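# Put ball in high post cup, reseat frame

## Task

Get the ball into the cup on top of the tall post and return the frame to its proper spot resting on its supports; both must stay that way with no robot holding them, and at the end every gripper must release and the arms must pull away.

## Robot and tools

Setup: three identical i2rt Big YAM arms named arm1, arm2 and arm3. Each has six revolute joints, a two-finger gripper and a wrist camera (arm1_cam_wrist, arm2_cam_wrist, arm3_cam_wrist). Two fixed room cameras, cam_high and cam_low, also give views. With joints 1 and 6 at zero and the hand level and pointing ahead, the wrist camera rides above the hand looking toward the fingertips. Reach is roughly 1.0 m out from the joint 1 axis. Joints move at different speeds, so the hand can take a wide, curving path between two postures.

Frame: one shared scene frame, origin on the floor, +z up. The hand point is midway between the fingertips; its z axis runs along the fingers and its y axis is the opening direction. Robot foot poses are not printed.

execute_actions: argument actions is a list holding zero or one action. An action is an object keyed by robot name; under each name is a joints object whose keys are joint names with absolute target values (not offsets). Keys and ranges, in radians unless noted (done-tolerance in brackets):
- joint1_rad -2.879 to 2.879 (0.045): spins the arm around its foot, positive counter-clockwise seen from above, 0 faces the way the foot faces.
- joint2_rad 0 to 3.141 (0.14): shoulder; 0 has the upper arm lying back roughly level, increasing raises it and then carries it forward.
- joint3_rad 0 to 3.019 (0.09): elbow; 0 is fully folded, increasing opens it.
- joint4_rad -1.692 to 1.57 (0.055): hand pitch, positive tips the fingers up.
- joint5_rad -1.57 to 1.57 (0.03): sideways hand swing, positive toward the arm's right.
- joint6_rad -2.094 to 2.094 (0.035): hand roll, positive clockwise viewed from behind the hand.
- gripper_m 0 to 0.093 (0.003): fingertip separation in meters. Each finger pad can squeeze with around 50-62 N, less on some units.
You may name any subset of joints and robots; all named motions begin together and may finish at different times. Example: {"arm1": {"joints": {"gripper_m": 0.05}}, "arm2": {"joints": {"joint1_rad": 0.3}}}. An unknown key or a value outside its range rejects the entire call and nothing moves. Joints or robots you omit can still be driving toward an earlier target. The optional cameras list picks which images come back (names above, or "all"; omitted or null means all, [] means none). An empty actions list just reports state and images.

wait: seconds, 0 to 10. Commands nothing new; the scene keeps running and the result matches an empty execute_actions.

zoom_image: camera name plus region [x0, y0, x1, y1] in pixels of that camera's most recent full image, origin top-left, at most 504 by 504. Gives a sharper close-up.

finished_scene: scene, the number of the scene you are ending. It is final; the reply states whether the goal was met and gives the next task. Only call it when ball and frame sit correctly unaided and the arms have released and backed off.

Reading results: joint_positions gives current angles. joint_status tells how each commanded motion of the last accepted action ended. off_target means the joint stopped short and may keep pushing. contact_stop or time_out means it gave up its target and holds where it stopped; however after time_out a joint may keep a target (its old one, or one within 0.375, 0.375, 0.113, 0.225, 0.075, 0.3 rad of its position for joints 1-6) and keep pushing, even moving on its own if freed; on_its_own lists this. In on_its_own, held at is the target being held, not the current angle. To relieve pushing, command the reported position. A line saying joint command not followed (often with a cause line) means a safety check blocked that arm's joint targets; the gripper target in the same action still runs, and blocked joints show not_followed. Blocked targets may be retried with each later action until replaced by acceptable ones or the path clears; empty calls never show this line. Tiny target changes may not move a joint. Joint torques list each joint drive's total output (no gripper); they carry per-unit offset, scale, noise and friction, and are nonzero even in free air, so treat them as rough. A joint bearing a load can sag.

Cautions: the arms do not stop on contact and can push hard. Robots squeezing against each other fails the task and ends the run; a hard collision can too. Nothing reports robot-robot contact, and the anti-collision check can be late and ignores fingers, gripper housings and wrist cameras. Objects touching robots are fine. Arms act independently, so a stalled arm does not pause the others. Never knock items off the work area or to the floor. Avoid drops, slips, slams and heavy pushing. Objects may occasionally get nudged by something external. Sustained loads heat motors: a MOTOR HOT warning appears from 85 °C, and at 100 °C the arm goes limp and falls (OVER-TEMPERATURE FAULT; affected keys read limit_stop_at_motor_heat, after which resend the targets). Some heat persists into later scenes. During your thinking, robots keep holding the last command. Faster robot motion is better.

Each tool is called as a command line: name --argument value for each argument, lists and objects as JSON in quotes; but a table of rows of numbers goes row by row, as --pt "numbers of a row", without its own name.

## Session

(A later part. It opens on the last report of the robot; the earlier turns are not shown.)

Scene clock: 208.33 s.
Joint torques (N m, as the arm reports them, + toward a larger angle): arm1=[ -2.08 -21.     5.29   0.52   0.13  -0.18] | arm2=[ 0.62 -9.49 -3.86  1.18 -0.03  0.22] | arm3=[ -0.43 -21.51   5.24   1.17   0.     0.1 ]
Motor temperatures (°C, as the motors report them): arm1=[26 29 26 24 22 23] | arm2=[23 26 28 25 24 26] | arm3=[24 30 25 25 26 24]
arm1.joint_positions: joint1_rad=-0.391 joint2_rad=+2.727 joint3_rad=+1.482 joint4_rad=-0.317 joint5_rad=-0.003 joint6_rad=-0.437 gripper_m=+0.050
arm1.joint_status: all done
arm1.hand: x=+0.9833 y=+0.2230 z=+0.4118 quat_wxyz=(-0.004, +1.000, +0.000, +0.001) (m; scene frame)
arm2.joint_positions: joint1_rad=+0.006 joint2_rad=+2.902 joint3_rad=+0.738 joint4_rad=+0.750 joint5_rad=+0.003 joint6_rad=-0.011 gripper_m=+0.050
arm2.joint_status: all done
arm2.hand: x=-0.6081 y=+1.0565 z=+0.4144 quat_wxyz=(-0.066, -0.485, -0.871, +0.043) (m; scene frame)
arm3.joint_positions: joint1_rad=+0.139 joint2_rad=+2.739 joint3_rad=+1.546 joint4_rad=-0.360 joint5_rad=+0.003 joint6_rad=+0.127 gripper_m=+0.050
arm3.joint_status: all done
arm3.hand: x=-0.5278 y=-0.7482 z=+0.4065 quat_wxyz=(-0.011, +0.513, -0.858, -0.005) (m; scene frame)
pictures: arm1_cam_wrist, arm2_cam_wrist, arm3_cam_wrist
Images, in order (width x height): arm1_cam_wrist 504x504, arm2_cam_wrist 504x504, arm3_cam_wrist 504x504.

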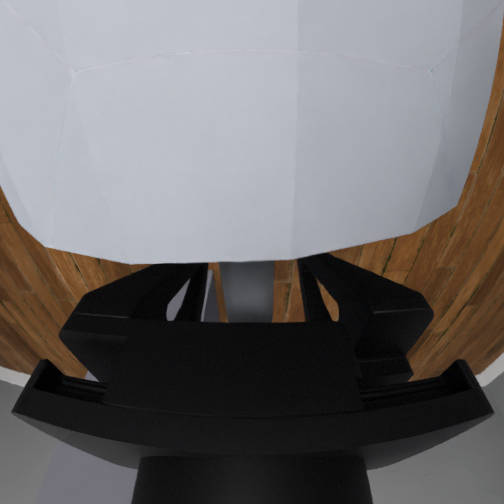

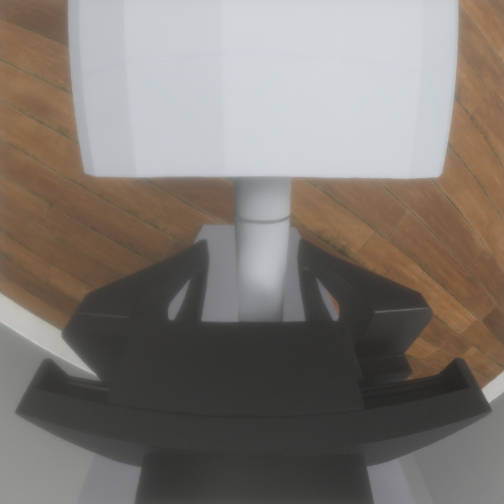

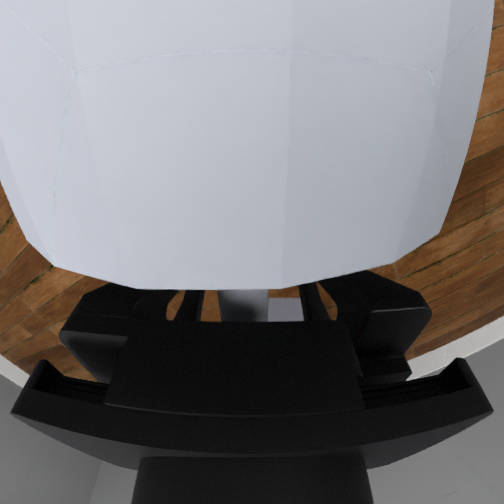

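Cameras are now close to the cylinders, so I'll close the grippers here.

execute_actions --actions '[{"arm1":{"joints":{"gripper_m":0.0}},"arm2":{"joints":{"gripper_m":0.0}},"arm3":{"joints":{"gripper_m":0.0}}}]'

Scene clock: 210.87 s.
Joint torques (N m, as the arm reports them, + toward a larger angle): arm1=[ -2.11 -21.     5.3    0.49   0.31  -0.15] | arm2=[ 0.89 -9.84 -3.98  1.06 -0.25  0.21] | arm3=[ -0.54 -21.6    5.2    0.94   0.23   0.08]
Motor temperatures (°C, as the motors report them): arm1=[26 29 26 24 22 23] | arm2=[23 26 28 25 24 26] | arm3=[24 30 25 25 26 24]
arm1.joint_positions: joint1_rad=-0.391 joint2_rad=+2.727 joint3_rad=+1.482 joint4_rad=-0.317 joint5_rad=-0.009 joint6_rad=-0.441 gripper_m=+0.016
arm1.joint_status: gripper_m off_target (ended at +0.016, target +0.000)
arm1.hand: x=+0.9828 y=+0.2221 z=+0.4118 quat_wxyz=(-0.002, +1.000, +0.002, +0.000) (m; scene frame)
arm2.joint_positions: joint1_rad=+0.002 joint2_rad=+2.902 joint3_rad=+0.739 joint4_rad=+0.751 joint5_rad=+0.009 joint6_rad=-0.009 gripper_m=+0.017
arm2.joint_status: gripper_m off_target (ended at +0.017, target +0.000)
arm2.hand: x=-0.6097 y=+1.0553 z=+0.4143 quat_wxyz=(-0.065, -0.488, -0.869, +0.045) (m; scene frame)
arm3.joint_positions: joint1_rad=+0.141 joint2_rad=+2.740 joint3_rad=+1.547 joint4_rad=-0.354 joint5_rad=-0.003 joint6_rad=+0.128 gripper_m=+0.016
arm3.joint_status: gripper_m off_target (ended at +0.016, target +0.000)
arm3.hand: x=-0.5293 y=-0.7458 z=+0.4065 quat_wxyz=(-0.012, +0.514, -0.858, -0.009) (m; scene frame)
pictures: arm1_cam_wrist, arm2_cam_wrist, arm3_cam_wrist, cam_high, cam_low
Images, in order (width x height): arm1_cam_wrist 504x504, arm2_cam_wrist 504x504, arm3_cam_wrist 504x504, cam_high 504x504, cam_low 504x504.

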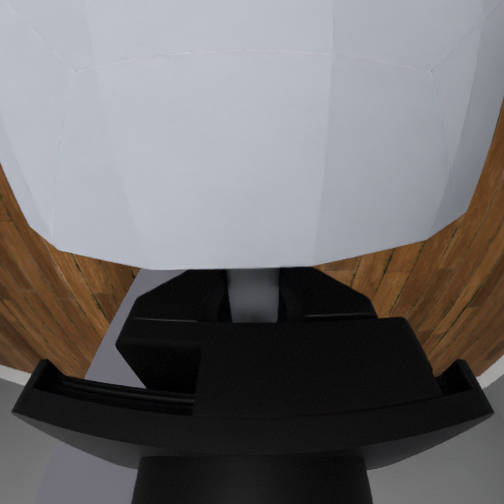

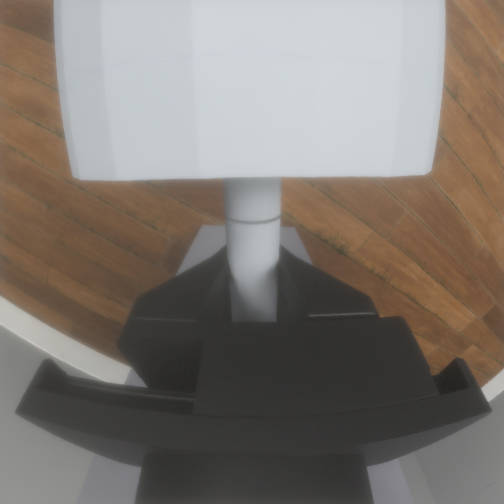

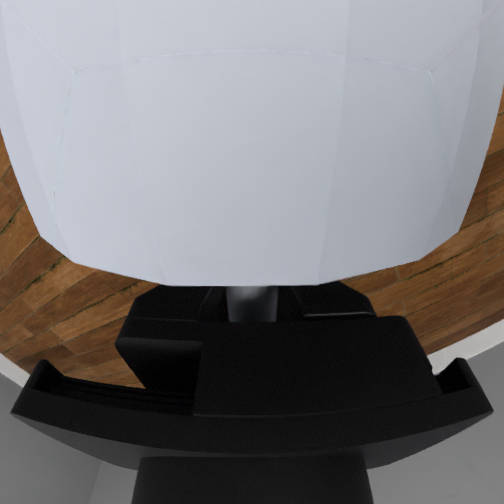

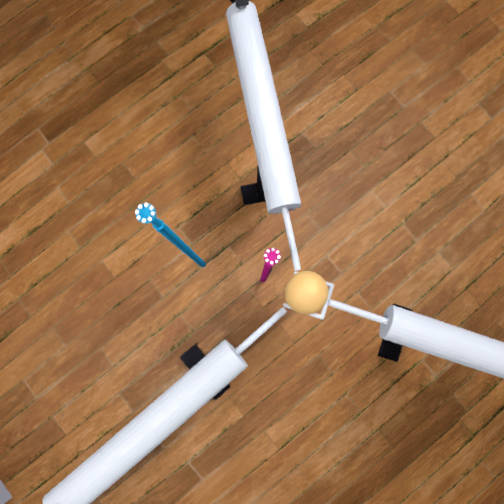

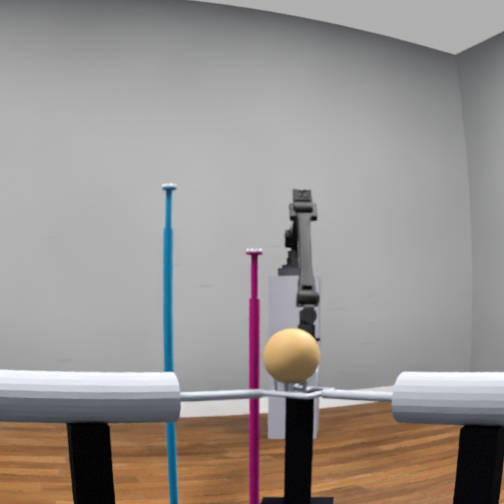

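execute_actions --actions '[{"arm1":{"joints":{"joint2_rad":2.531,"joint3_rad":1.375,"joint4_rad":-0.40}},"arm2":{"joints":{"joint2_rad":2.63,"joint3_rad":0.557,"joint4_rad":0.655}},"arm3":{"joints":{"joint2_rad":2.549,"joint3_rad":1.44,"joint4_rad":-0.435}}}]' --cameras '["cam_high","cam_low"]'

Scene clock: 264.63 s.
Joint torques (N m, as the arm reports them, + toward a larger angle): arm1=[ -0.88 -24.1    5.12  -0.4    0.3   -0.07] | arm2=[  1.55 -12.88  -4.45   0.84  -0.21   0.22] | arm3=[ -0.81 -25.56   5.01  -0.06   0.23   0.07]
Motor temperatures (°C, as the motors report them): arm1=[26 30 26 24 23 23] | arm2=[23 26 28 25 25 26] | arm3=[24 31 25 25 26 24]
arm1.joint_positions: joint1_rad=-0.395 joint2_rad=+2.545 joint3_rad=+1.367 joint4_rad=-0.387 joint5_rad=-0.011 joint6_rad=-0.449 gripper_m=+0.016
arm1.joint_status: all done
arm1.hand: x=+0.9817 y=+0.2239 z=+0.4875 quat_wxyz=(-0.001, +1.000, +0.004, +0.001) (m; scene frame)
arm2.joint_positions: joint1_rad=-0.001 joint2_rad=+2.657 joint3_rad=+0.563 joint4_rad=+0.651 joint5_rad=+0.008 joint6_rad=-0.009 gripper_m=+0.017
arm2.joint_status: all done
arm2.hand: x=-0.6107 y=+1.0569 z=+0.4917 quat_wxyz=(-0.053, -0.489, -0.870, +0.038) (m; scene frame)
arm3.joint_positions: joint1_rad=+0.144 joint2_rad=+2.570 joint3_rad=+1.441 joint4_rad=-0.420 joint5_rad=-0.004 joint6_rad=+0.130 gripper_m=+0.016
arm3.joint_status: all done
arm3.hand: x=-0.5302 y=-0.7437 z=+0.4782 quat_wxyz=(-0.011, +0.514, -0.858, -0.009) (m; scene frame)
pictures: cam_high, cam_low
Images, in order (width x height): cam_high 504x504, cam_low 504x504.

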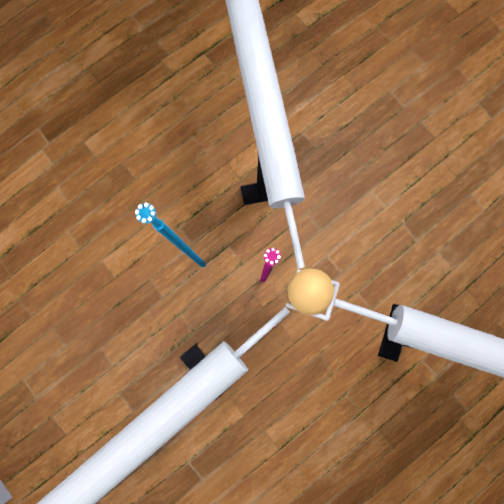

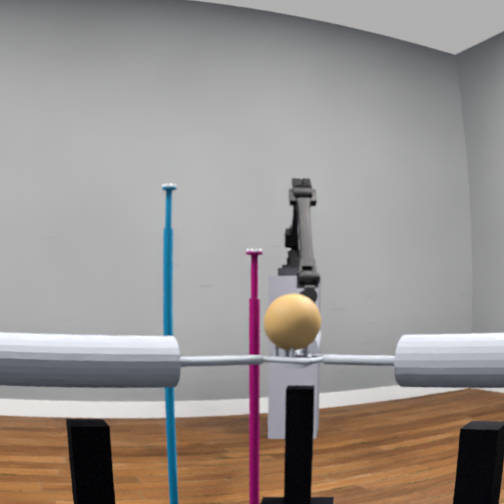

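execute_actions --actions '[{"arm1":{"joints":{"joint1_rad":-0.369,"joint2_rad":2.368,"joint3_rad":1.268,"joint4_rad":-0.465,"joint6_rad":-0.42}},"arm2":{"joints":{"joint2_rad":2.343,"joint3_rad":0.492,"joint4_rad":0.439}},"arm3":{"joints":{"joint1_rad":0.112,"joint2_rad":2.392,"joint3_rad":1.348,"joint4_rad":-0.505,"joint6_rad":0.10}}}]' --cameras '[]'

execute_actions --actions '[{"arm1":{"joints":{"joint1_rad":-0.347,"joint2_rad":2.199,"joint3_rad":1.17,"joint4_rad":-0.535,"joint6_rad":-0.397}},"arm2":{"joints":{"joint2_rad":2.048,"joint3_rad":0.458,"joint4_rad":0.178}},"arm3":{"joints":{"joint1_rad":0.083,"joint2_rad":2.235,"joint3_rad":1.266,"joint4_rad":-0.575,"joint6_rad":0.07}}}]' --cameras '["cam_high","cam_low"]'

Scene clock: 288.00 s.
Joint torques (N m, as the arm reports them, + toward a larger angle): arm1=[ -1.35 -23.06   6.06  -0.53   0.49   0.04] | arm2=[  1.21 -13.25  -1.72   0.98  -0.33   0.2 ] | arm3=[ -1.56 -25.55   5.73   0.     0.4   -0.14]
Motor temperatures (°C, as the motors report them): arm1=[26 31 26 24 23 23] | arm2=[23 26 28 25 25 26] | arm3=[24 33 25 25 26 24]
arm1.joint_positions: joint1_rad=-0.372 joint2_rad=+2.378 joint3_rad=+1.254 joint4_rad=-0.447 joint5_rad=-0.015 joint6_rad=-0.431 gripper_m=+0.016
arm1.joint_status: all done
arm1.hand: x=+0.9884 y=+0.2062 z=+0.5517 quat_wxyz=(+0.003, +1.000, +0.006, +0.003) (m; scene frame)
arm2.joint_positions: joint1_rad=-0.002 joint2_rad=+2.379 joint3_rad=+0.483 joint4_rad=+0.431 joint5_rad=+0.011 joint6_rad=-0.009 gripper_m=+0.017
arm2.joint_status: all done
arm2.hand: x=-0.6024 y=+1.0419 z=+0.5561 quat_wxyz=(-0.042, -0.490, -0.870, +0.033) (m; scene frame)
arm3.joint_positions: joint1_rad=+0.123 joint2_rad=+2.418 joint3_rad=+1.344 joint4_rad=-0.493 joint5_rad=-0.008 joint6_rad=+0.110 gripper_m=+0.016
arm3.joint_status: all done
arm3.hand: x=-0.5254 y=-0.7587 z=+0.5400 quat_wxyz=(-0.003, +0.514, -0.858, -0.005) (m; scene frame)
pictures: none
No camera images: the call's "cameras" was empty. Leave "cameras" out to get every camera's image.

Scene clock: 288.93 s.
Joint torques (N m, as the arm reports them, + toward a larger angle): arm1=[ -0.75 -20.66   6.7   -0.34   0.5    0.08] | arm2=[  1.67 -12.46   1.13   0.79  -0.37   0.22] | arm3=[ -1.12 -23.84   6.68   0.02   0.34  -0.13]
Motor temperatures (°C, as the motors report them): arm1=[26 31 26 24 23 23] | arm2=[23 26 28 25 25 26] | arm3=[24 33 25 25 26 24]
arm1.joint_positions: joint1_rad=-0.354 joint2_rad=+2.205 joint3_rad=+1.156 joint4_rad=-0.521 joint5_rad=-0.015 joint6_rad=-0.413 gripper_m=+0.016
arm1.joint_status: all done
arm1.hand: x=+0.9987 y=+0.1907 z=+0.6172 quat_wxyz=(+0.003, +1.000, +0.007, +0.003) (m; scene frame)
arm2.joint_positions: joint1_rad=-0.004 joint2_rad=+2.080 joint3_rad=+0.444 joint4_rad=+0.172 joint5_rad=+0.012 joint6_rad=-0.011 gripper_m=+0.017
arm2.joint_status: all done
arm2.hand: x=-0.5922 y=+1.0243 z=+0.6219 quat_wxyz=(-0.042, -0.490, -0.870, +0.034) (m; scene frame)
arm3.joint_positions: joint1_rad=+0.093 joint2_rad=+2.258 joint3_rad=+1.260 joint4_rad=-0.564 joint5_rad=-0.007 joint6_rad=+0.081 gripper_m=+0.016
arm3.joint_status: all done
arm3.hand: x=-0.5147 y=-0.7748 z=+0.6042 quat_wxyz=(-0.005, +0.513, -0.858, -0.006) (m; scene frame)
pictures: cam_high, cam_low
Images, in order (width x height): cam_high 504x504, cam_low 504x504.

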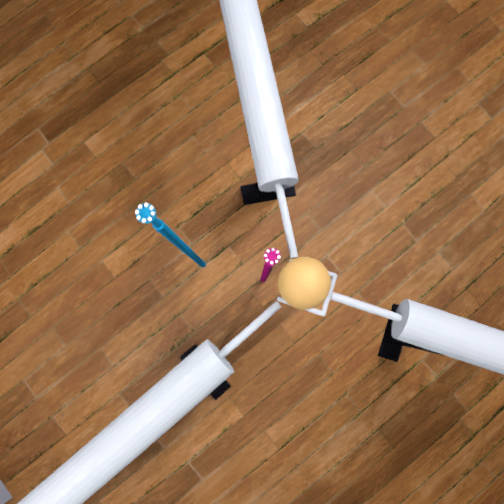

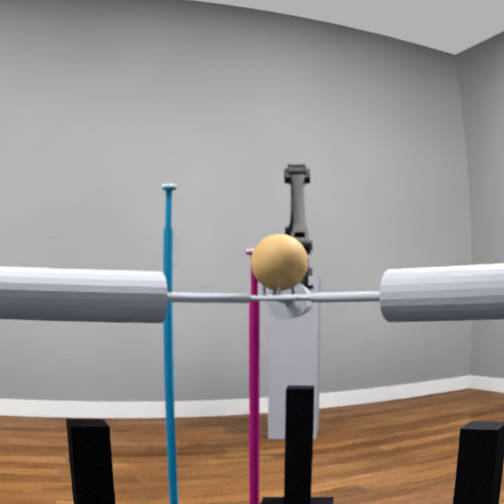

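execute_actions --actions '[{"arm1":{"joints":{"joint1_rad":-0.378,"joint2_rad":2.076,"joint3_rad":1.20,"joint4_rad":-0.686,"joint6_rad":-0.425}},"arm2":{"joints":{"joint2_rad":1.678,"joint3_rad":0.359,"joint4_rad":-0.093}},"arm3":{"joints":{"joint1_rad":0.12,"joint2_rad":2.10,"joint3_rad":1.283,"joint4_rad":-0.725,"joint6_rad":0.105}}}]' --cameras '["cam_high","cam_low"]'

Scene clock: 303.57 s.
Joint torques (N m, as the arm reports them, + toward a larger angle): arm1=[ -2.43 -19.54   9.9   -0.94   0.57  -0.08] | arm2=[  1.37 -10.04   2.72   0.65  -0.35   0.21] | arm3=[ -0.02 -22.44   9.4   -0.38   0.31   0.  ]
Motor temperatures (°C, as the motors report them): arm1=[26 31 27 24 23 23] | arm2=[23 27 27 25 25 26] | arm3=[24 33 26 25 26 24]
arm1.joint_positions: joint1_rad=-0.364 joint2_rad=+2.071 joint3_rad=+1.165 joint4_rad=-0.659 joint5_rad=-0.017 joint6_rad=-0.423 gripper_m=+0.016
arm1.joint_status: all done
arm1.hand: x=+0.9914 y=+0.1978 z=+0.6829 quat_wxyz=(+0.002, +1.000, +0.007, -0.001) (m; scene frame)
arm2.joint_positions: joint1_rad=-0.004 joint2_rad=+1.705 joint3_rad=+0.357 joint4_rad=-0.093 joint5_rad=+0.011 joint6_rad=-0.011 gripper_m=+0.017
arm2.joint_status: all done
arm2.hand: x=-0.5974 y=+1.0341 z=+0.6999 quat_wxyz=(-0.052, -0.490, -0.869, +0.039) (m; scene frame)
arm3.joint_positions: joint1_rad=+0.119 joint2_rad=+2.110 joint3_rad=+1.261 joint4_rad=-0.704 joint5_rad=-0.005 joint6_rad=+0.103 gripper_m=+0.016
arm3.joint_status: all done
arm3.hand: x=-0.5244 y=-0.7631 z=+0.6789 quat_wxyz=(-0.009, +0.515, -0.857, -0.008) (m; scene frame)
pictures: cam_high, cam_low
Images, in order (width x height): cam_high 504x504, cam_low 504x504.

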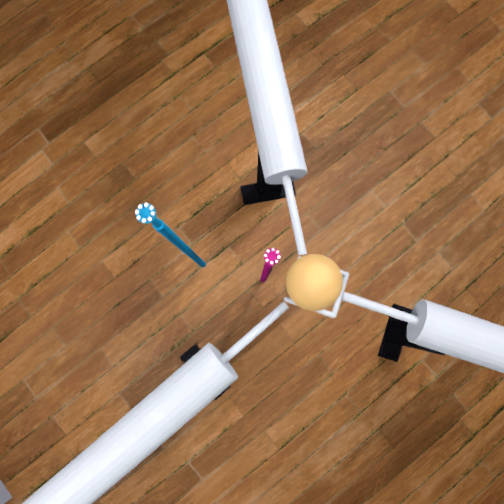

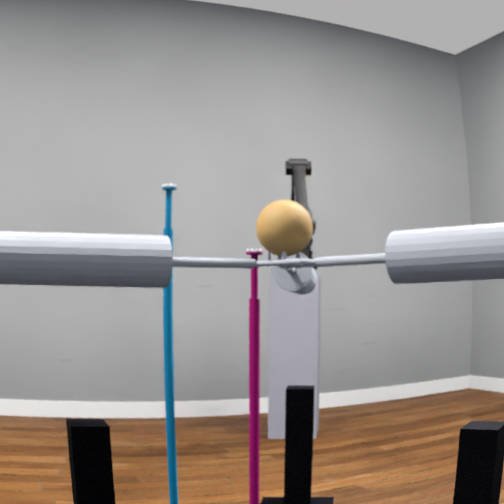

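execute_actions --actions '[{"arm1":{"joints":{"joint2_rad":1.919,"joint3_rad":1.225,"joint4_rad":-0.865}},"arm2":{"joints":{"joint2_rad":1.372,"joint3_rad":0.355,"joint4_rad":-0.395}},"arm3":{"joints":{"joint2_rad":1.958,"joint3_rad":1.31,"joint4_rad":-0.895}}}]' --cameras '["cam_high","cam_low"]'

Scene clock: 308.70 s.
Joint torques (N m, as the arm reports them, + toward a larger angle): arm1=[ -3.   -18.66  11.62  -0.76   0.42  -0.05] | arm2=[ 1.01 -6.86  5.16 -0.05 -0.25  0.23] | arm3=[ -0.55 -21.27  10.77  -0.77   0.13  -0.01]
Motor temperatures (°C, as the motors report them): arm1=[26 31 27 24 23 23] | arm2=[23 26 27 25 25 26] | arm3=[24 33 26 25 26 24]
arm1.joint_positions: joint1_rad=-0.364 joint2_rad=+1.913 joint3_rad=+1.188 joint4_rad=-0.840 joint5_rad=-0.013 joint6_rad=-0.423 gripper_m=+0.016
arm1.joint_status: all done
arm1.hand: x=+0.9912 y=+0.1981 z=+0.7643 quat_wxyz=(+0.000, +1.000, +0.007, +0.000) (m; scene frame)
arm2.joint_positions: joint1_rad=-0.004 joint2_rad=+1.384 joint3_rad=+0.357 joint4_rad=-0.376 joint5_rad=+0.008 joint6_rad=-0.011 gripper_m=+0.017
arm2.joint_status: all done
arm2.hand: x=-0.5962 y=+1.0337 z=+0.7654 quat_wxyz=(-0.069, -0.489, -0.868, +0.048) (m; scene frame)
arm3.joint_positions: joint1_rad=+0.122 joint2_rad=+1.966 joint3_rad=+1.285 joint4_rad=-0.866 joint5_rad=-0.001 joint6_rad=+0.105 gripper_m=+0.016
arm3.joint_status: all done
arm3.hand: x=-0.5251 y=-0.7616 z=+0.7585 quat_wxyz=(-0.013, +0.515, -0.857, -0.008) (m; scene frame)
pictures: cam_high, cam_low
Images, in order (width x height): cam_high 504x504, cam_low 504x504.

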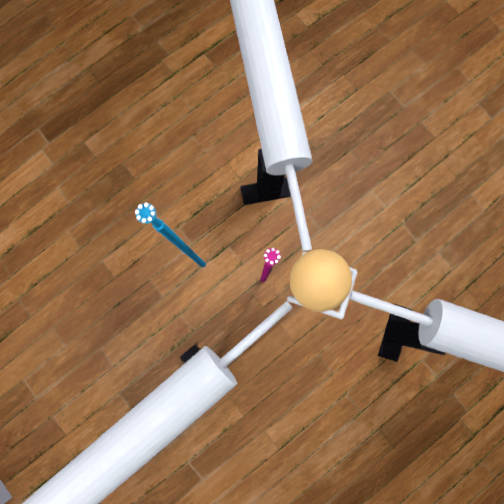

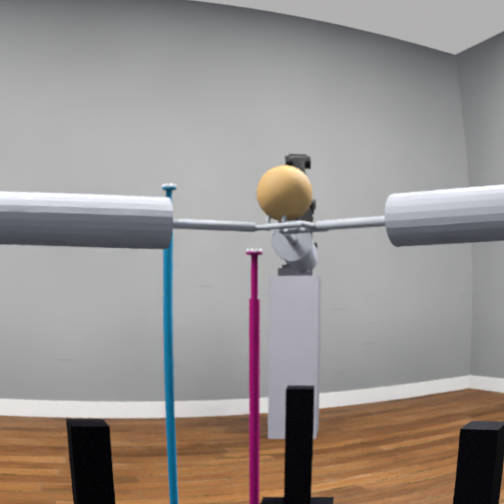

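execute_actions --actions '[{"arm1":{"joints":{"joint1_rad":-0.262,"joint2_rad":1.651,"joint3_rad":1.08,"joint4_rad":-0.995,"joint6_rad":-0.307}},"arm2":{"joints":{"joint2_rad":1.335,"joint3_rad":0.65,"joint4_rad":-0.72}},"arm3":{"joints":{"joint1_rad":-0.02,"joint2_rad":1.745,"joint3_rad":1.222,"joint4_rad":-1.02,"joint6_rad":-0.036}}}]' --cameras '[]'

execute_actions --actions '[{"arm1":{"joints":{"joint1_rad":-0.13,"joint2_rad":1.418,"joint3_rad":1.02,"joint4_rad":-1.167,"joint6_rad":-0.175}},"arm2":{"joints":{"joint2_rad":1.422,"joint3_rad":0.96,"joint4_rad":-0.94}},"arm3":{"joints":{"joint1_rad":-0.167,"joint2_rad":1.578,"joint3_rad":1.213,"joint4_rad":-1.175,"joint6_rad":-0.183}}}]' --cameras '["cam_high","cam_low"]'

Scene clock: 354.97 s.
Joint torques (N m, as the arm reports them, + toward a larger angle): arm1=[ -0.75 -15.11   9.32  -0.08   0.18   0.15] | arm2=[ 1.58 -9.47  9.33 -0.81 -0.27  0.22] | arm3=[ -1.45 -19.07   9.59  -0.18   0.4   -0.15]
Motor temperatures (°C, as the motors report them): arm1=[26 31 30 24 23 23] | arm2=[23 25 28 25 25 26] | arm3=[24 32 28 25 26 24]
arm1.joint_positions: joint1_rad=-0.277 joint2_rad=+1.651 joint3_rad=+1.076 joint4_rad=-0.988 joint5_rad=-0.004 joint6_rad=-0.330 gripper_m=+0.016
arm1.joint_status: all done
arm1.hand: x=+1.0299 y=+0.1395 z=+0.8476 quat_wxyz=(-0.004, +1.000, +0.004, +0.001) (m; scene frame)
arm2.joint_positions: joint1_rad=-0.006 joint2_rad=+1.355 joint3_rad=+0.626 joint4_rad=-0.681 joint5_rad=+0.009 joint6_rad=-0.011 gripper_m=+0.017
arm2.joint_status: all done
arm2.hand: x=-0.5587 y=+0.9691 z=+0.8375 quat_wxyz=(-0.066, -0.490, -0.868, +0.047) (m; scene frame)
arm3.joint_positions: joint1_rad=-0.008 joint2_rad=+1.753 joint3_rad=+1.219 joint4_rad=-1.002 joint5_rad=-0.008 joint6_rad=-0.023 gripper_m=+0.016
arm3.joint_status: all done
arm3.hand: x=-0.4832 y=-0.8246 z=+0.8417 quat_wxyz=(-0.017, +0.514, -0.857, -0.013) (m; scene frame)
pictures: none
No camera images: the call's "cameras" was empty. Leave "cameras" out to get every camera's image.

Scene clock: 356.03 s.
Joint torques (N m, as the arm reports them, + toward a larger angle): arm1=[ -0.65 -12.53   9.92   0.02   0.11   0.16] | arm2=[  1.64 -11.3   10.89  -0.72  -0.25   0.21] | arm3=[ -1.59 -17.04  10.79  -0.41   0.52  -0.16]
Motor temperatures (°C, as the motors report them): arm1=[26 31 30 24 23 23] | arm2=[23 25 29 25 25 26] | arm3=[24 32 28 25 26 24]
arm1.joint_positions: joint1_rad=-0.138 joint2_rad=+1.422 joint3_rad=+1.020 joint4_rad=-1.161 joint5_rad=-0.002 joint6_rad=-0.196 gripper_m=+0.016
arm1.joint_status: all done
arm1.hand: x=+1.0690 y=+0.0699 z=+0.9187 quat_wxyz=(-0.004, +1.000, +0.006, +0.001) (m; scene frame)
arm2.joint_positions: joint1_rad=-0.006 joint2_rad=+1.435 joint3_rad=+0.929 joint4_rad=-0.902 joint5_rad=+0.009 joint6_rad=-0.011 gripper_m=+0.017
arm2.joint_status: all done
arm2.hand: x=-0.5176 y=+0.9000 z=+0.9069 quat_wxyz=(-0.067, -0.490, -0.868, +0.047) (m; scene frame)
arm3.joint_positions: joint1_rad=-0.154 joint2_rad=+1.588 joint3_rad=+1.204 joint4_rad=-1.151 joint5_rad=-0.012 joint6_rad=-0.168 gripper_m=+0.016
arm3.joint_status: all done
arm3.hand: x=-0.4455 y=-0.8924 z=+0.9101 quat_wxyz=(-0.018, +0.514, -0.858, -0.013) (m; scene frame)
pictures: cam_high, cam_low
Images, in order (width x height): cam_high 504x504, cam_low 504x504.

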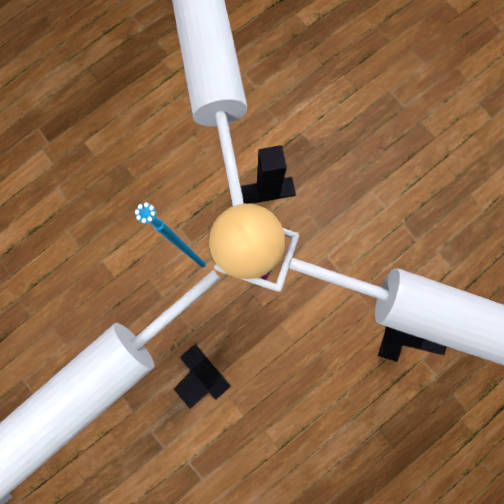

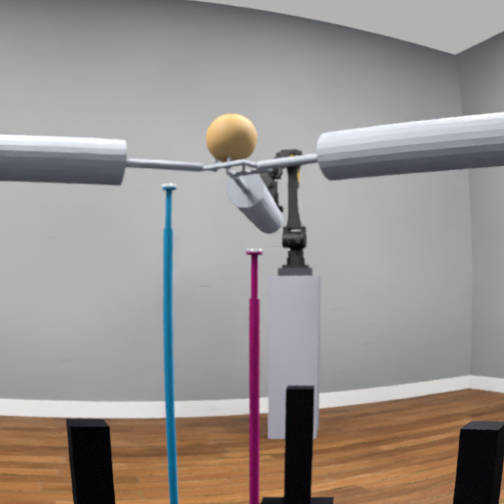

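execute_actions --actions '[{"arm1":{"joints":{"joint1_rad":0.065,"joint2_rad":1.279,"joint3_rad":0.875,"joint4_rad":-1.165,"joint6_rad":0.022}},"arm2":{"joints":{"joint2_rad":1.64,"joint3_rad":1.225,"joint4_rad":-0.985}},"arm3":{"joints":{"joint1_rad":-0.355,"joint2_rad":1.517,"joint3_rad":1.132,"joint4_rad":-1.155,"joint6_rad":-0.372}}}]' --cameras '[]'

execute_actions --actions '[{"arm1":{"joints":{"joint1_rad":0.283,"joint2_rad":1.187,"joint3_rad":0.80,"joint4_rad":-1.18,"joint6_rad":0.24}},"arm2":{"joints":{"joint2_rad":1.832,"joint3_rad":1.487,"joint4_rad":-1.055}},"arm3":{"joints":{"joint1_rad":-0.534,"joint2_rad":1.497,"joint3_rad":1.11,"joint4_rad":-1.153,"joint6_rad":-0.55}}}]'

Scene clock: 363.03 s.
Joint torques (N m, as the arm reports them, + toward a larger angle): arm1=[ -0.51 -10.65  10.05  -0.49  -0.02   0.13] | arm2=[  1.54 -14.74  11.81  -0.76  -0.04   0.21] | arm3=[ -1.05 -19.25  10.28  -0.59   0.52  -0.13]
Motor temperatures (°C, as the motors report them): arm1=[26 30 30 24 23 23] | arm2=[23 26 31 25 25 26] | arm3=[24 32 28 25 26 24]
arm1.joint_positions: joint1_rad=+0.061 joint2_rad=+1.289 joint3_rad=+0.874 joint4_rad=-1.148 joint5_rad=+0.003 joint6_rad=+0.001 gripper_m=+0.016
arm1.joint_status: all done
arm1.hand: x=+1.1158 y=-0.0049 z=+0.9117 quat_wxyz=(-0.006, +1.000, +0.007, +0.002) (m; scene frame)
arm2.joint_positions: joint1_rad=-0.005 joint2_rad=+1.660 joint3_rad=+1.185 joint4_rad=-0.942 joint5_rad=+0.003 joint6_rad=-0.011 gripper_m=+0.017
arm2.joint_status: all done
arm2.hand: x=-0.4711 y=+0.8246 z=+0.9035 quat_wxyz=(-0.064, -0.490, -0.869, +0.042) (m; scene frame)
arm3.joint_positions: joint1_rad=-0.347 joint2_rad=+1.562 joint3_rad=+1.126 joint4_rad=-1.130 joint5_rad=-0.012 joint6_rad=-0.358 gripper_m=+0.016
arm3.joint_status: all done
arm3.hand: x=-0.4001 y=-0.9694 z=+0.8935 quat_wxyz=(-0.005, +0.513, -0.858, -0.007) (m; scene frame)
pictures: none
No camera images: the call's "cameras" was empty. Leave "cameras" out to get every camera's image.

Scene clock: 364.03 s.
Joint torques (N m, as the arm reports them, + toward a larger angle): arm1=[-0.9  -9.67  9.76 -0.45  0.03  0.13] | arm2=[  1.37 -18.63  12.73  -0.91  -0.09   0.21] | arm3=[ -1.44 -18.31  10.14  -0.42   0.52  -0.17]
Motor temperatures (°C, as the motors report them): arm1=[26 30 30 24 23 23] | arm2=[23 26 31 25 25 26] | arm3=[24 32 28 25 26 24]
arm1.joint_positions: joint1_rad=+0.279 joint2_rad=+1.202 joint3_rad=+0.801 joint4_rad=-1.163 joint5_rad=+0.001 joint6_rad=+0.219 gripper_m=+0.016
arm1.joint_status: all done
arm1.hand: x=+1.1547 y=-0.0701 z=+0.9118 quat_wxyz=(-0.004, +1.000, +0.007, +0.002) (m; scene frame)
arm2.joint_positions: joint1_rad=-0.002 joint2_rad=+1.853 joint3_rad=+1.436 joint4_rad=-1.013 joint5_rad=+0.004 joint6_rad=-0.011 gripper_m=+0.017
arm2.joint_status: all done
arm2.hand: x=-0.4313 y=+0.7598 z=+0.8970 quat_wxyz=(-0.059, -0.489, -0.870, +0.039) (m; scene frame)
arm3.joint_positions: joint1_rad=-0.523 joint2_rad=+1.537 joint3_rad=+1.105 joint4_rad=-1.130 joint5_rad=-0.013 joint6_rad=-0.534 gripper_m=+0.016
arm3.joint_status: all done
arm3.hand: x=-0.3616 y=-1.0347 z=+0.8965 quat_wxyz=(-0.009, +0.513, -0.858, -0.007) (m; scene frame)
pictures: arm1_cam_wrist, arm2_cam_wrist, arm3_cam_wrist, cam_high, cam_low
Images, in order (width x height): arm1_cam_wrist 504x504, arm2_cam_wrist 504x504, arm3_cam_wrist 504x504, cam_high 504x504, cam_low 504x504.

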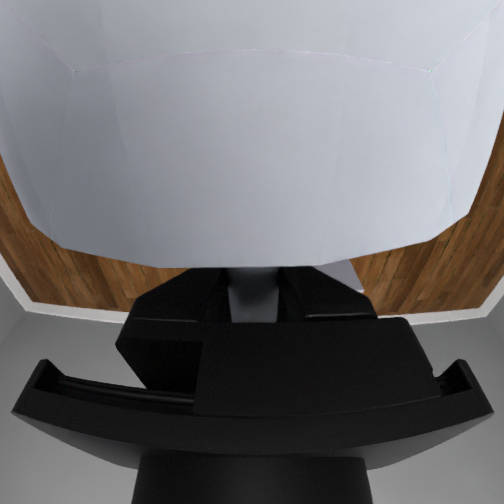

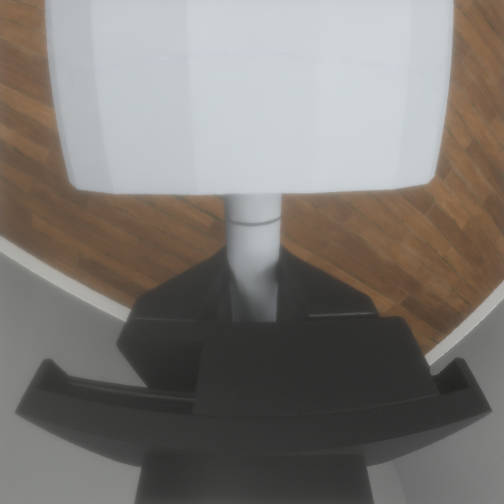

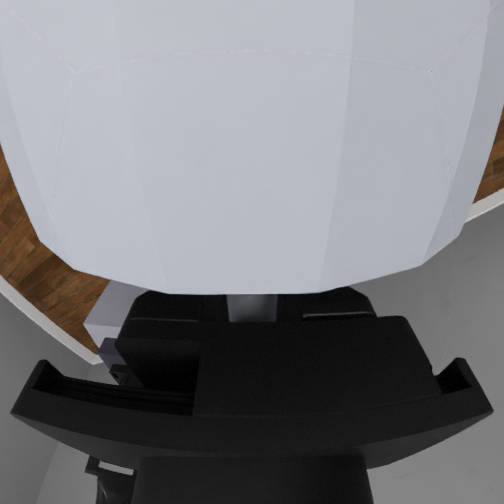

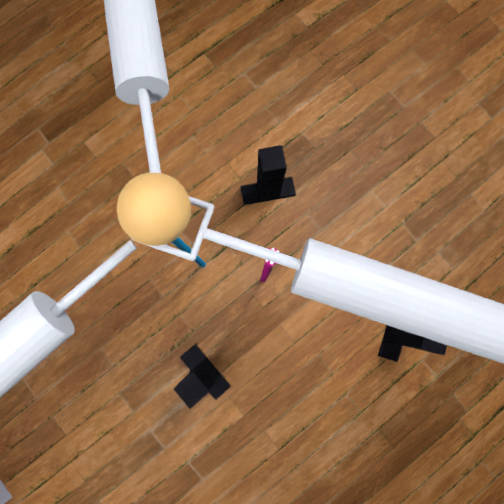

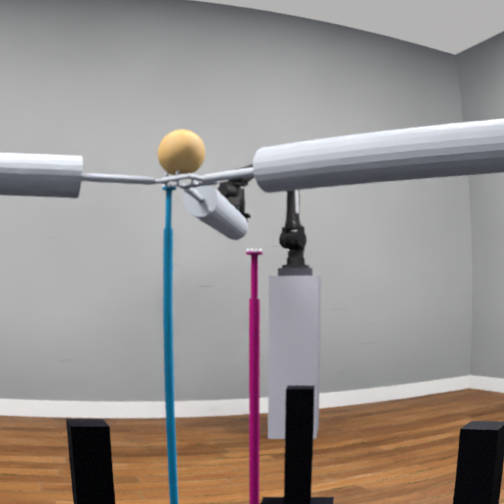

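zoom_image --camera "cam_low" --region '[130, 120, 230, 220]'

zoom_image --camera "cam_high" --region '[90, 150, 240, 300]'

Region (130, 120, 230, 220) of cam_low's 504x504 image, scaled by 5.040, with more detail than that image has.

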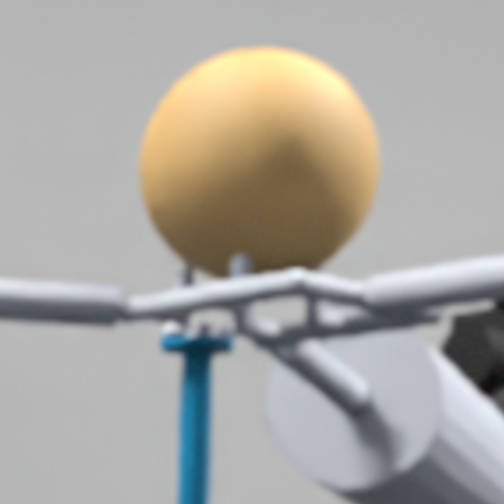

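Region (90, 150, 240, 300) of cam_high's 504x504 image, scaled by 3.360, with more detail than that image has.

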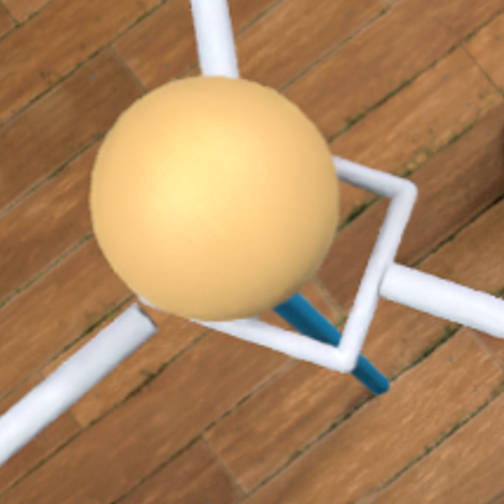

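execute_actions --actions '[{"arm1":{"joints":{"joint1_rad":0.405,"joint2_rad":1.148,"joint3_rad":0.772,"joint4_rad":-1.19,"joint6_rad":0.355}},"arm2":{"joints":{"joint2_rad":1.91,"joint3_rad":1.625,"joint4_rad":-1.10}},"arm3":{"joints":{"joint1_rad":-0.624,"joint2_rad":1.475,"joint3_rad":1.11,"joint4_rad":-1.16,"joint6_rad":-0.64}}}]' --cameras '["cam_high","cam_low"]'

zoom_image --camera "cam_low" --region '[120, 120, 220, 220]'

zoom_image --camera "cam_high" --region '[70, 140, 220, 290]'

Scene clock: 383.23 s.
Joint torques (N m, as the arm reports them, + toward a larger angle): arm1=[-0.45 -9.68  9.11 -0.92  0.04  0.11] | arm2=[  1.44 -19.08  13.3   -0.64  -0.1    0.22] | arm3=[ -2.08 -18.69  10.38  -0.82   0.66  -0.21]
Motor temperatures (°C, as the motors report them): arm1=[26 29 29 24 23 23] | arm2=[23 28 35 25 25 26] | arm3=[24 32 28 25 26 24]
arm1.joint_positions: joint1_rad=+0.399 joint2_rad=+1.169 joint3_rad=+0.782 joint4_rad=-1.163 joint5_rad=+0.002 joint6_rad=+0.338 gripper_m=+0.016
arm1.joint_status: all done
arm1.hand: x=+1.1717 y=-0.1021 z=+0.9138 quat_wxyz=(-0.002, +1.000, +0.007, -0.004) (m; scene frame)
arm2.joint_positions: joint1_rad=-0.002 joint2_rad=+1.922 joint3_rad=+1.571 joint4_rad=-1.064 joint5_rad=+0.005 joint6_rad=-0.011 gripper_m=+0.017
arm2.joint_status: all done
arm2.hand: x=-0.4128 y=+0.7285 z=+0.9082 quat_wxyz=(-0.065, -0.488, -0.869, +0.043) (m; scene frame)
arm3.joint_positions: joint1_rad=-0.607 joint2_rad=+1.518 joint3_rad=+1.105 joint4_rad=-1.130 joint5_rad=-0.016 joint6_rad=-0.620 gripper_m=+0.016
arm3.joint_status: all done
arm3.hand: x=-0.3443 y=-1.0653 z=+0.9042 quat_wxyz=(-0.019, +0.514, -0.858, -0.008) (m; scene frame)
pictures: cam_high, cam_low
Images, in order (width x height): cam_high 504x504, cam_low 504x504.

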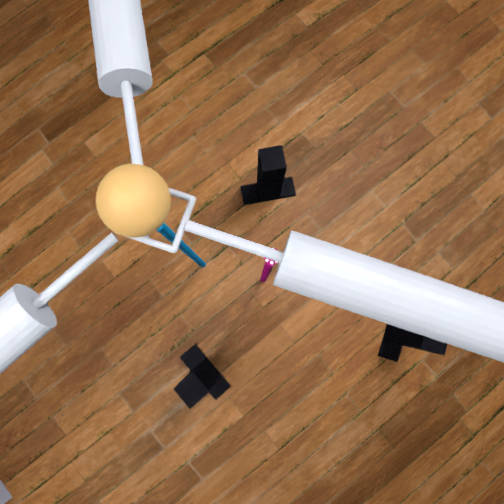

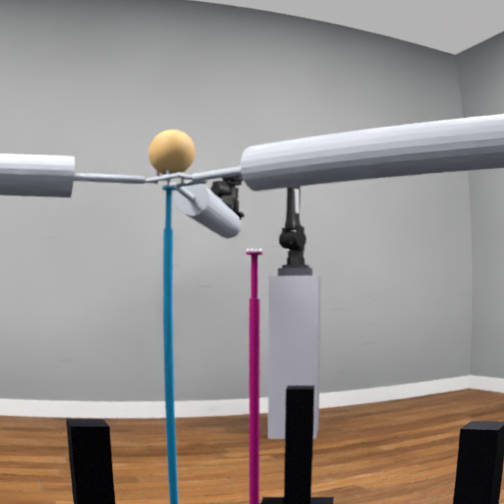

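Region (120, 120, 220, 220) of cam_low's 504x504 image, scaled by 5.040, with more detail than that image has.

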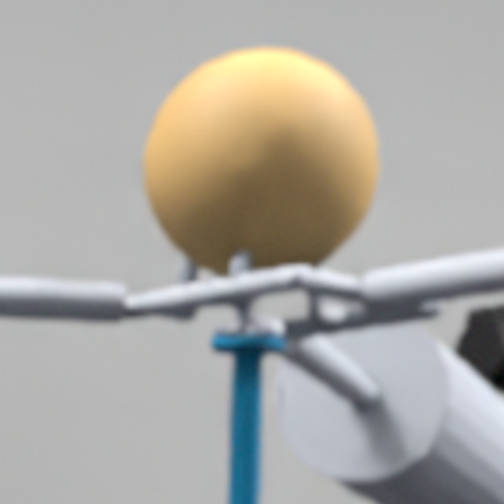

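Region (70, 140, 220, 290) of cam_high's 504x504 image, scaled by 3.360, with more detail than that image has.

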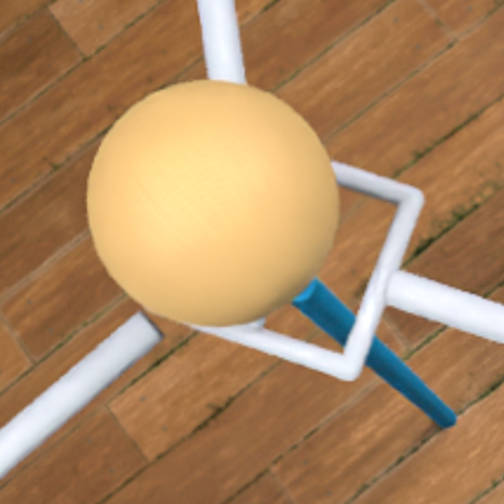

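execute_actions --actions '[{"arm1":{"joints":{"joint1_rad":0.43,"joint2_rad":1.21,"joint3_rad":0.715,"joint4_rad":-1.065,"joint6_rad":0.38}},"arm2":{"joints":{"joint1_rad":-0.015,"joint2_rad":1.96,"joint3_rad":1.575,"joint4_rad":-1.005}},"arm3":{"joints":{"joint1_rad":-0.638,"joint2_rad":1.525,"joint3_rad":1.045,"joint4_rad":-1.05,"joint6_rad":-0.65}}}]' --cameras '["cam_high","cam_low"]'

zoom_image --camera "cam_low" --region '[120, 130, 220, 230]'

zoom_image --camera "cam_high" --region '[70, 140, 220, 290]'

Scene clock: 398.97 s.
Joint torques (N m, as the arm reports them, + toward a larger angle): arm1=[-0.44 -8.73  8.18 -0.13  0.19  0.13] | arm2=[  0.65 -19.59   9.01   1.17  -0.1    0.26] | arm3=[ -1.53 -15.18   9.4    0.43   0.51  -0.15]
Motor temperatures (°C, as the motors report them): arm1=[26 29 29 24 23 23] | arm2=[23 29 37 25 25 26] | arm3=[24 32 28 25 27 24]
arm1.joint_positions: joint1_rad=+0.422 joint2_rad=+1.225 joint3_rad=+0.730 joint4_rad=-1.055 joint5_rad=-0.004 joint6_rad=+0.361 gripper_m=+0.016
arm1.joint_status: all done
arm1.hand: x=+1.1714 y=-0.1104 z=+0.8809 quat_wxyz=(+0.001, +1.000, +0.007, -0.003) (m; scene frame)
arm2.joint_positions: joint1_rad=-0.009 joint2_rad=+1.978 joint3_rad=+1.571 joint4_rad=-1.019 joint5_rad=+0.005 joint6_rad=-0.015 gripper_m=+0.017
arm2.joint_status: all done
arm2.hand: x=-0.4131 y=+0.7195 z=+0.8765 quat_wxyz=(-0.060, -0.490, -0.869, +0.041) (m; scene frame)
arm3.joint_positions: joint1_rad=-0.623 joint2_rad=+1.532 joint3_rad=+1.047 joint4_rad=-1.047 joint5_rad=-0.013 joint6_rad=-0.634 gripper_m=+0.016
arm3.joint_status: all done
arm3.hand: x=-0.3444 y=-1.0737 z=+0.8787 quat_wxyz=(-0.024, +0.513, -0.858, -0.005) (m; scene frame)
pictures: cam_high, cam_low
Images, in order (width x height): cam_high 504x504, cam_low 504x504.

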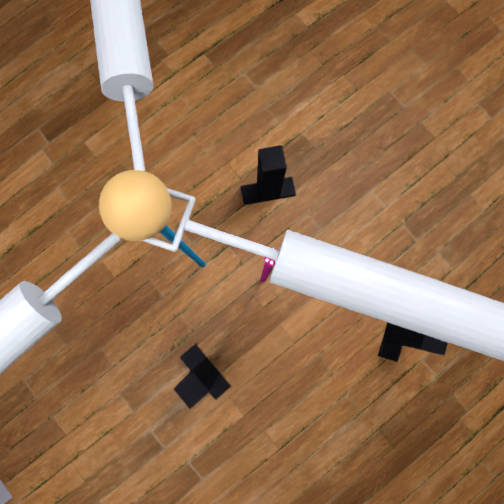

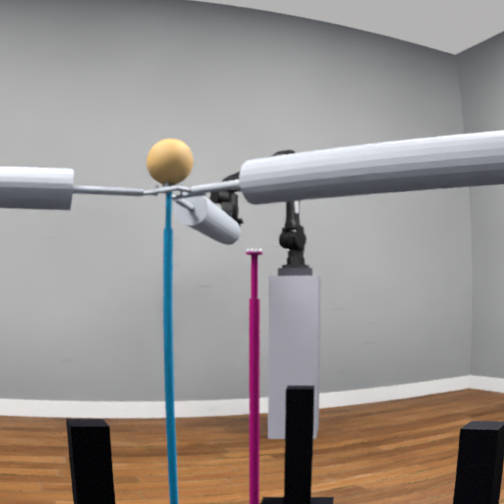

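Region (120, 130, 220, 230) of cam_low's 504x504 image, scaled by 5.040, with more detail than that image has.

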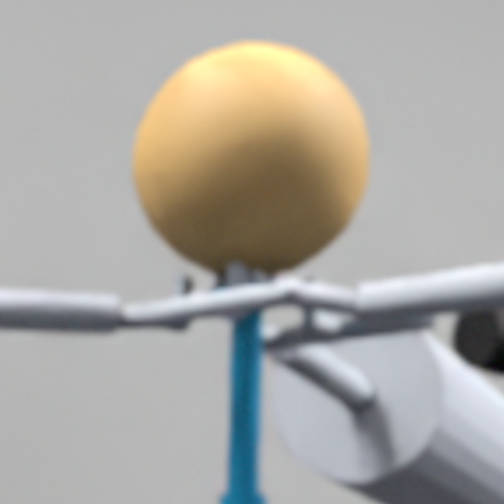

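Region (70, 140, 220, 290) of cam_high's 504x504 image, scaled by 3.360, with more detail than that image has.

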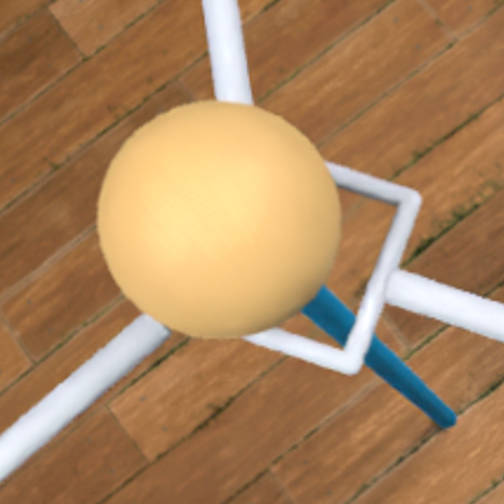

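execute_actions --actions '[{"arm1":{"joints":{"joint2_rad":1.295,"joint3_rad":0.64,"joint4_rad":-0.91}},"arm2":{"joints":{"joint2_rad":2.008,"joint3_rad":1.51,"joint4_rad":-0.895}},"arm3":{"joints":{"joint2_rad":1.605,"joint3_rad":0.983,"joint4_rad":-0.925}}}]' --cameras '["cam_high","cam_low"]'

zoom_image --camera "cam_low" --region '[110, 130, 270, 290]'

Scene clock: 406.50 s.
Joint torques (N m, as the arm reports them, + toward a larger angle): arm1=[-0.29 -9.73  6.9  -0.13  0.11  0.12] | arm2=[  0.65 -19.85   8.46   0.86  -0.06   0.27] | arm3=[ -1.66 -16.32   8.37   0.27   0.51  -0.17]
Motor temperatures (°C, as the motors report them): arm1=[26 29 29 24 23 23] | arm2=[23 29 35 25 25 26] | arm3=[24 31 28 25 26 24]
arm1.joint_positions: joint1_rad=+0.422 joint2_rad=+1.308 joint3_rad=+0.659 joint4_rad=-0.900 joint5_rad=-0.001 joint6_rad=+0.361 gripper_m=+0.016
arm1.joint_status: all done
arm1.hand: x=+1.1716 y=-0.1096 z=+0.8355 quat_wxyz=(+0.000, +1.000, +0.007, -0.004) (m; scene frame)
arm2.joint_positions: joint1_rad=-0.010 joint2_rad=+2.021 joint3_rad=+1.511 joint4_rad=-0.902 joint5_rad=+0.004 joint6_rad=-0.015 gripper_m=+0.017
arm2.joint_status: all done
arm2.hand: x=-0.4135 y=+0.7197 z=+0.8324 quat_wxyz=(-0.067, -0.490, -0.868, +0.044) (m; scene frame)
arm3.joint_positions: joint1_rad=-0.623 joint2_rad=+1.617 joint3_rad=+0.987 joint4_rad=-0.919 joint5_rad=-0.012 joint6_rad=-0.635 gripper_m=+0.016
arm3.joint_status: all done
arm3.hand: x=-0.3451 y=-1.0742 z=+0.8255 quat_wxyz=(-0.015, +0.513, -0.858, -0.005) (m; scene frame)
pictures: cam_high, cam_low
Images, in order (width x height): cam_high 504x504, cam_low 504x504.

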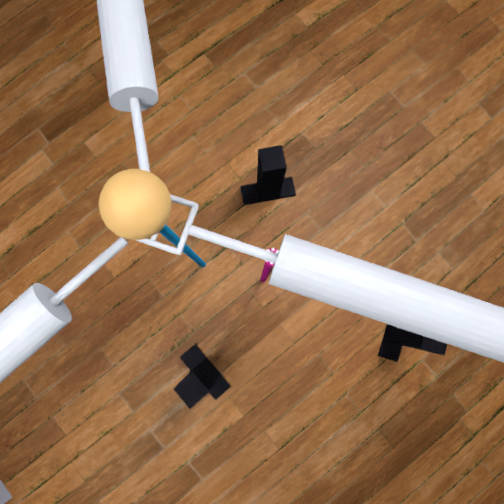

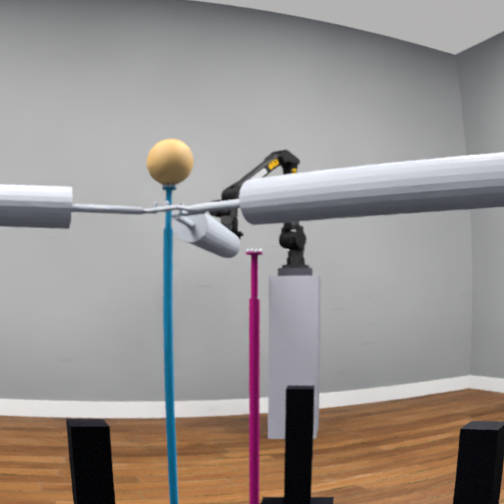

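Region (110, 130, 270, 290) of cam_low's 504x504 image, scaled by 3.150, with more detail than that image has.

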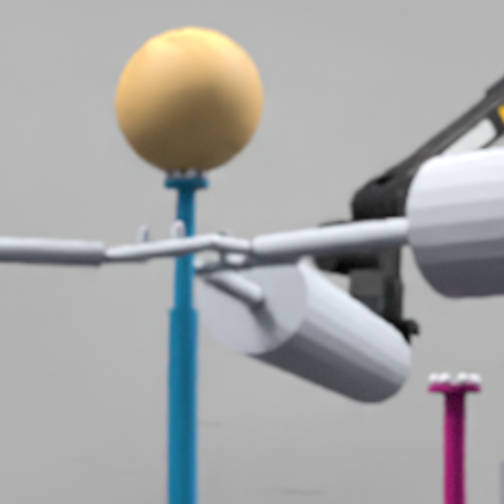

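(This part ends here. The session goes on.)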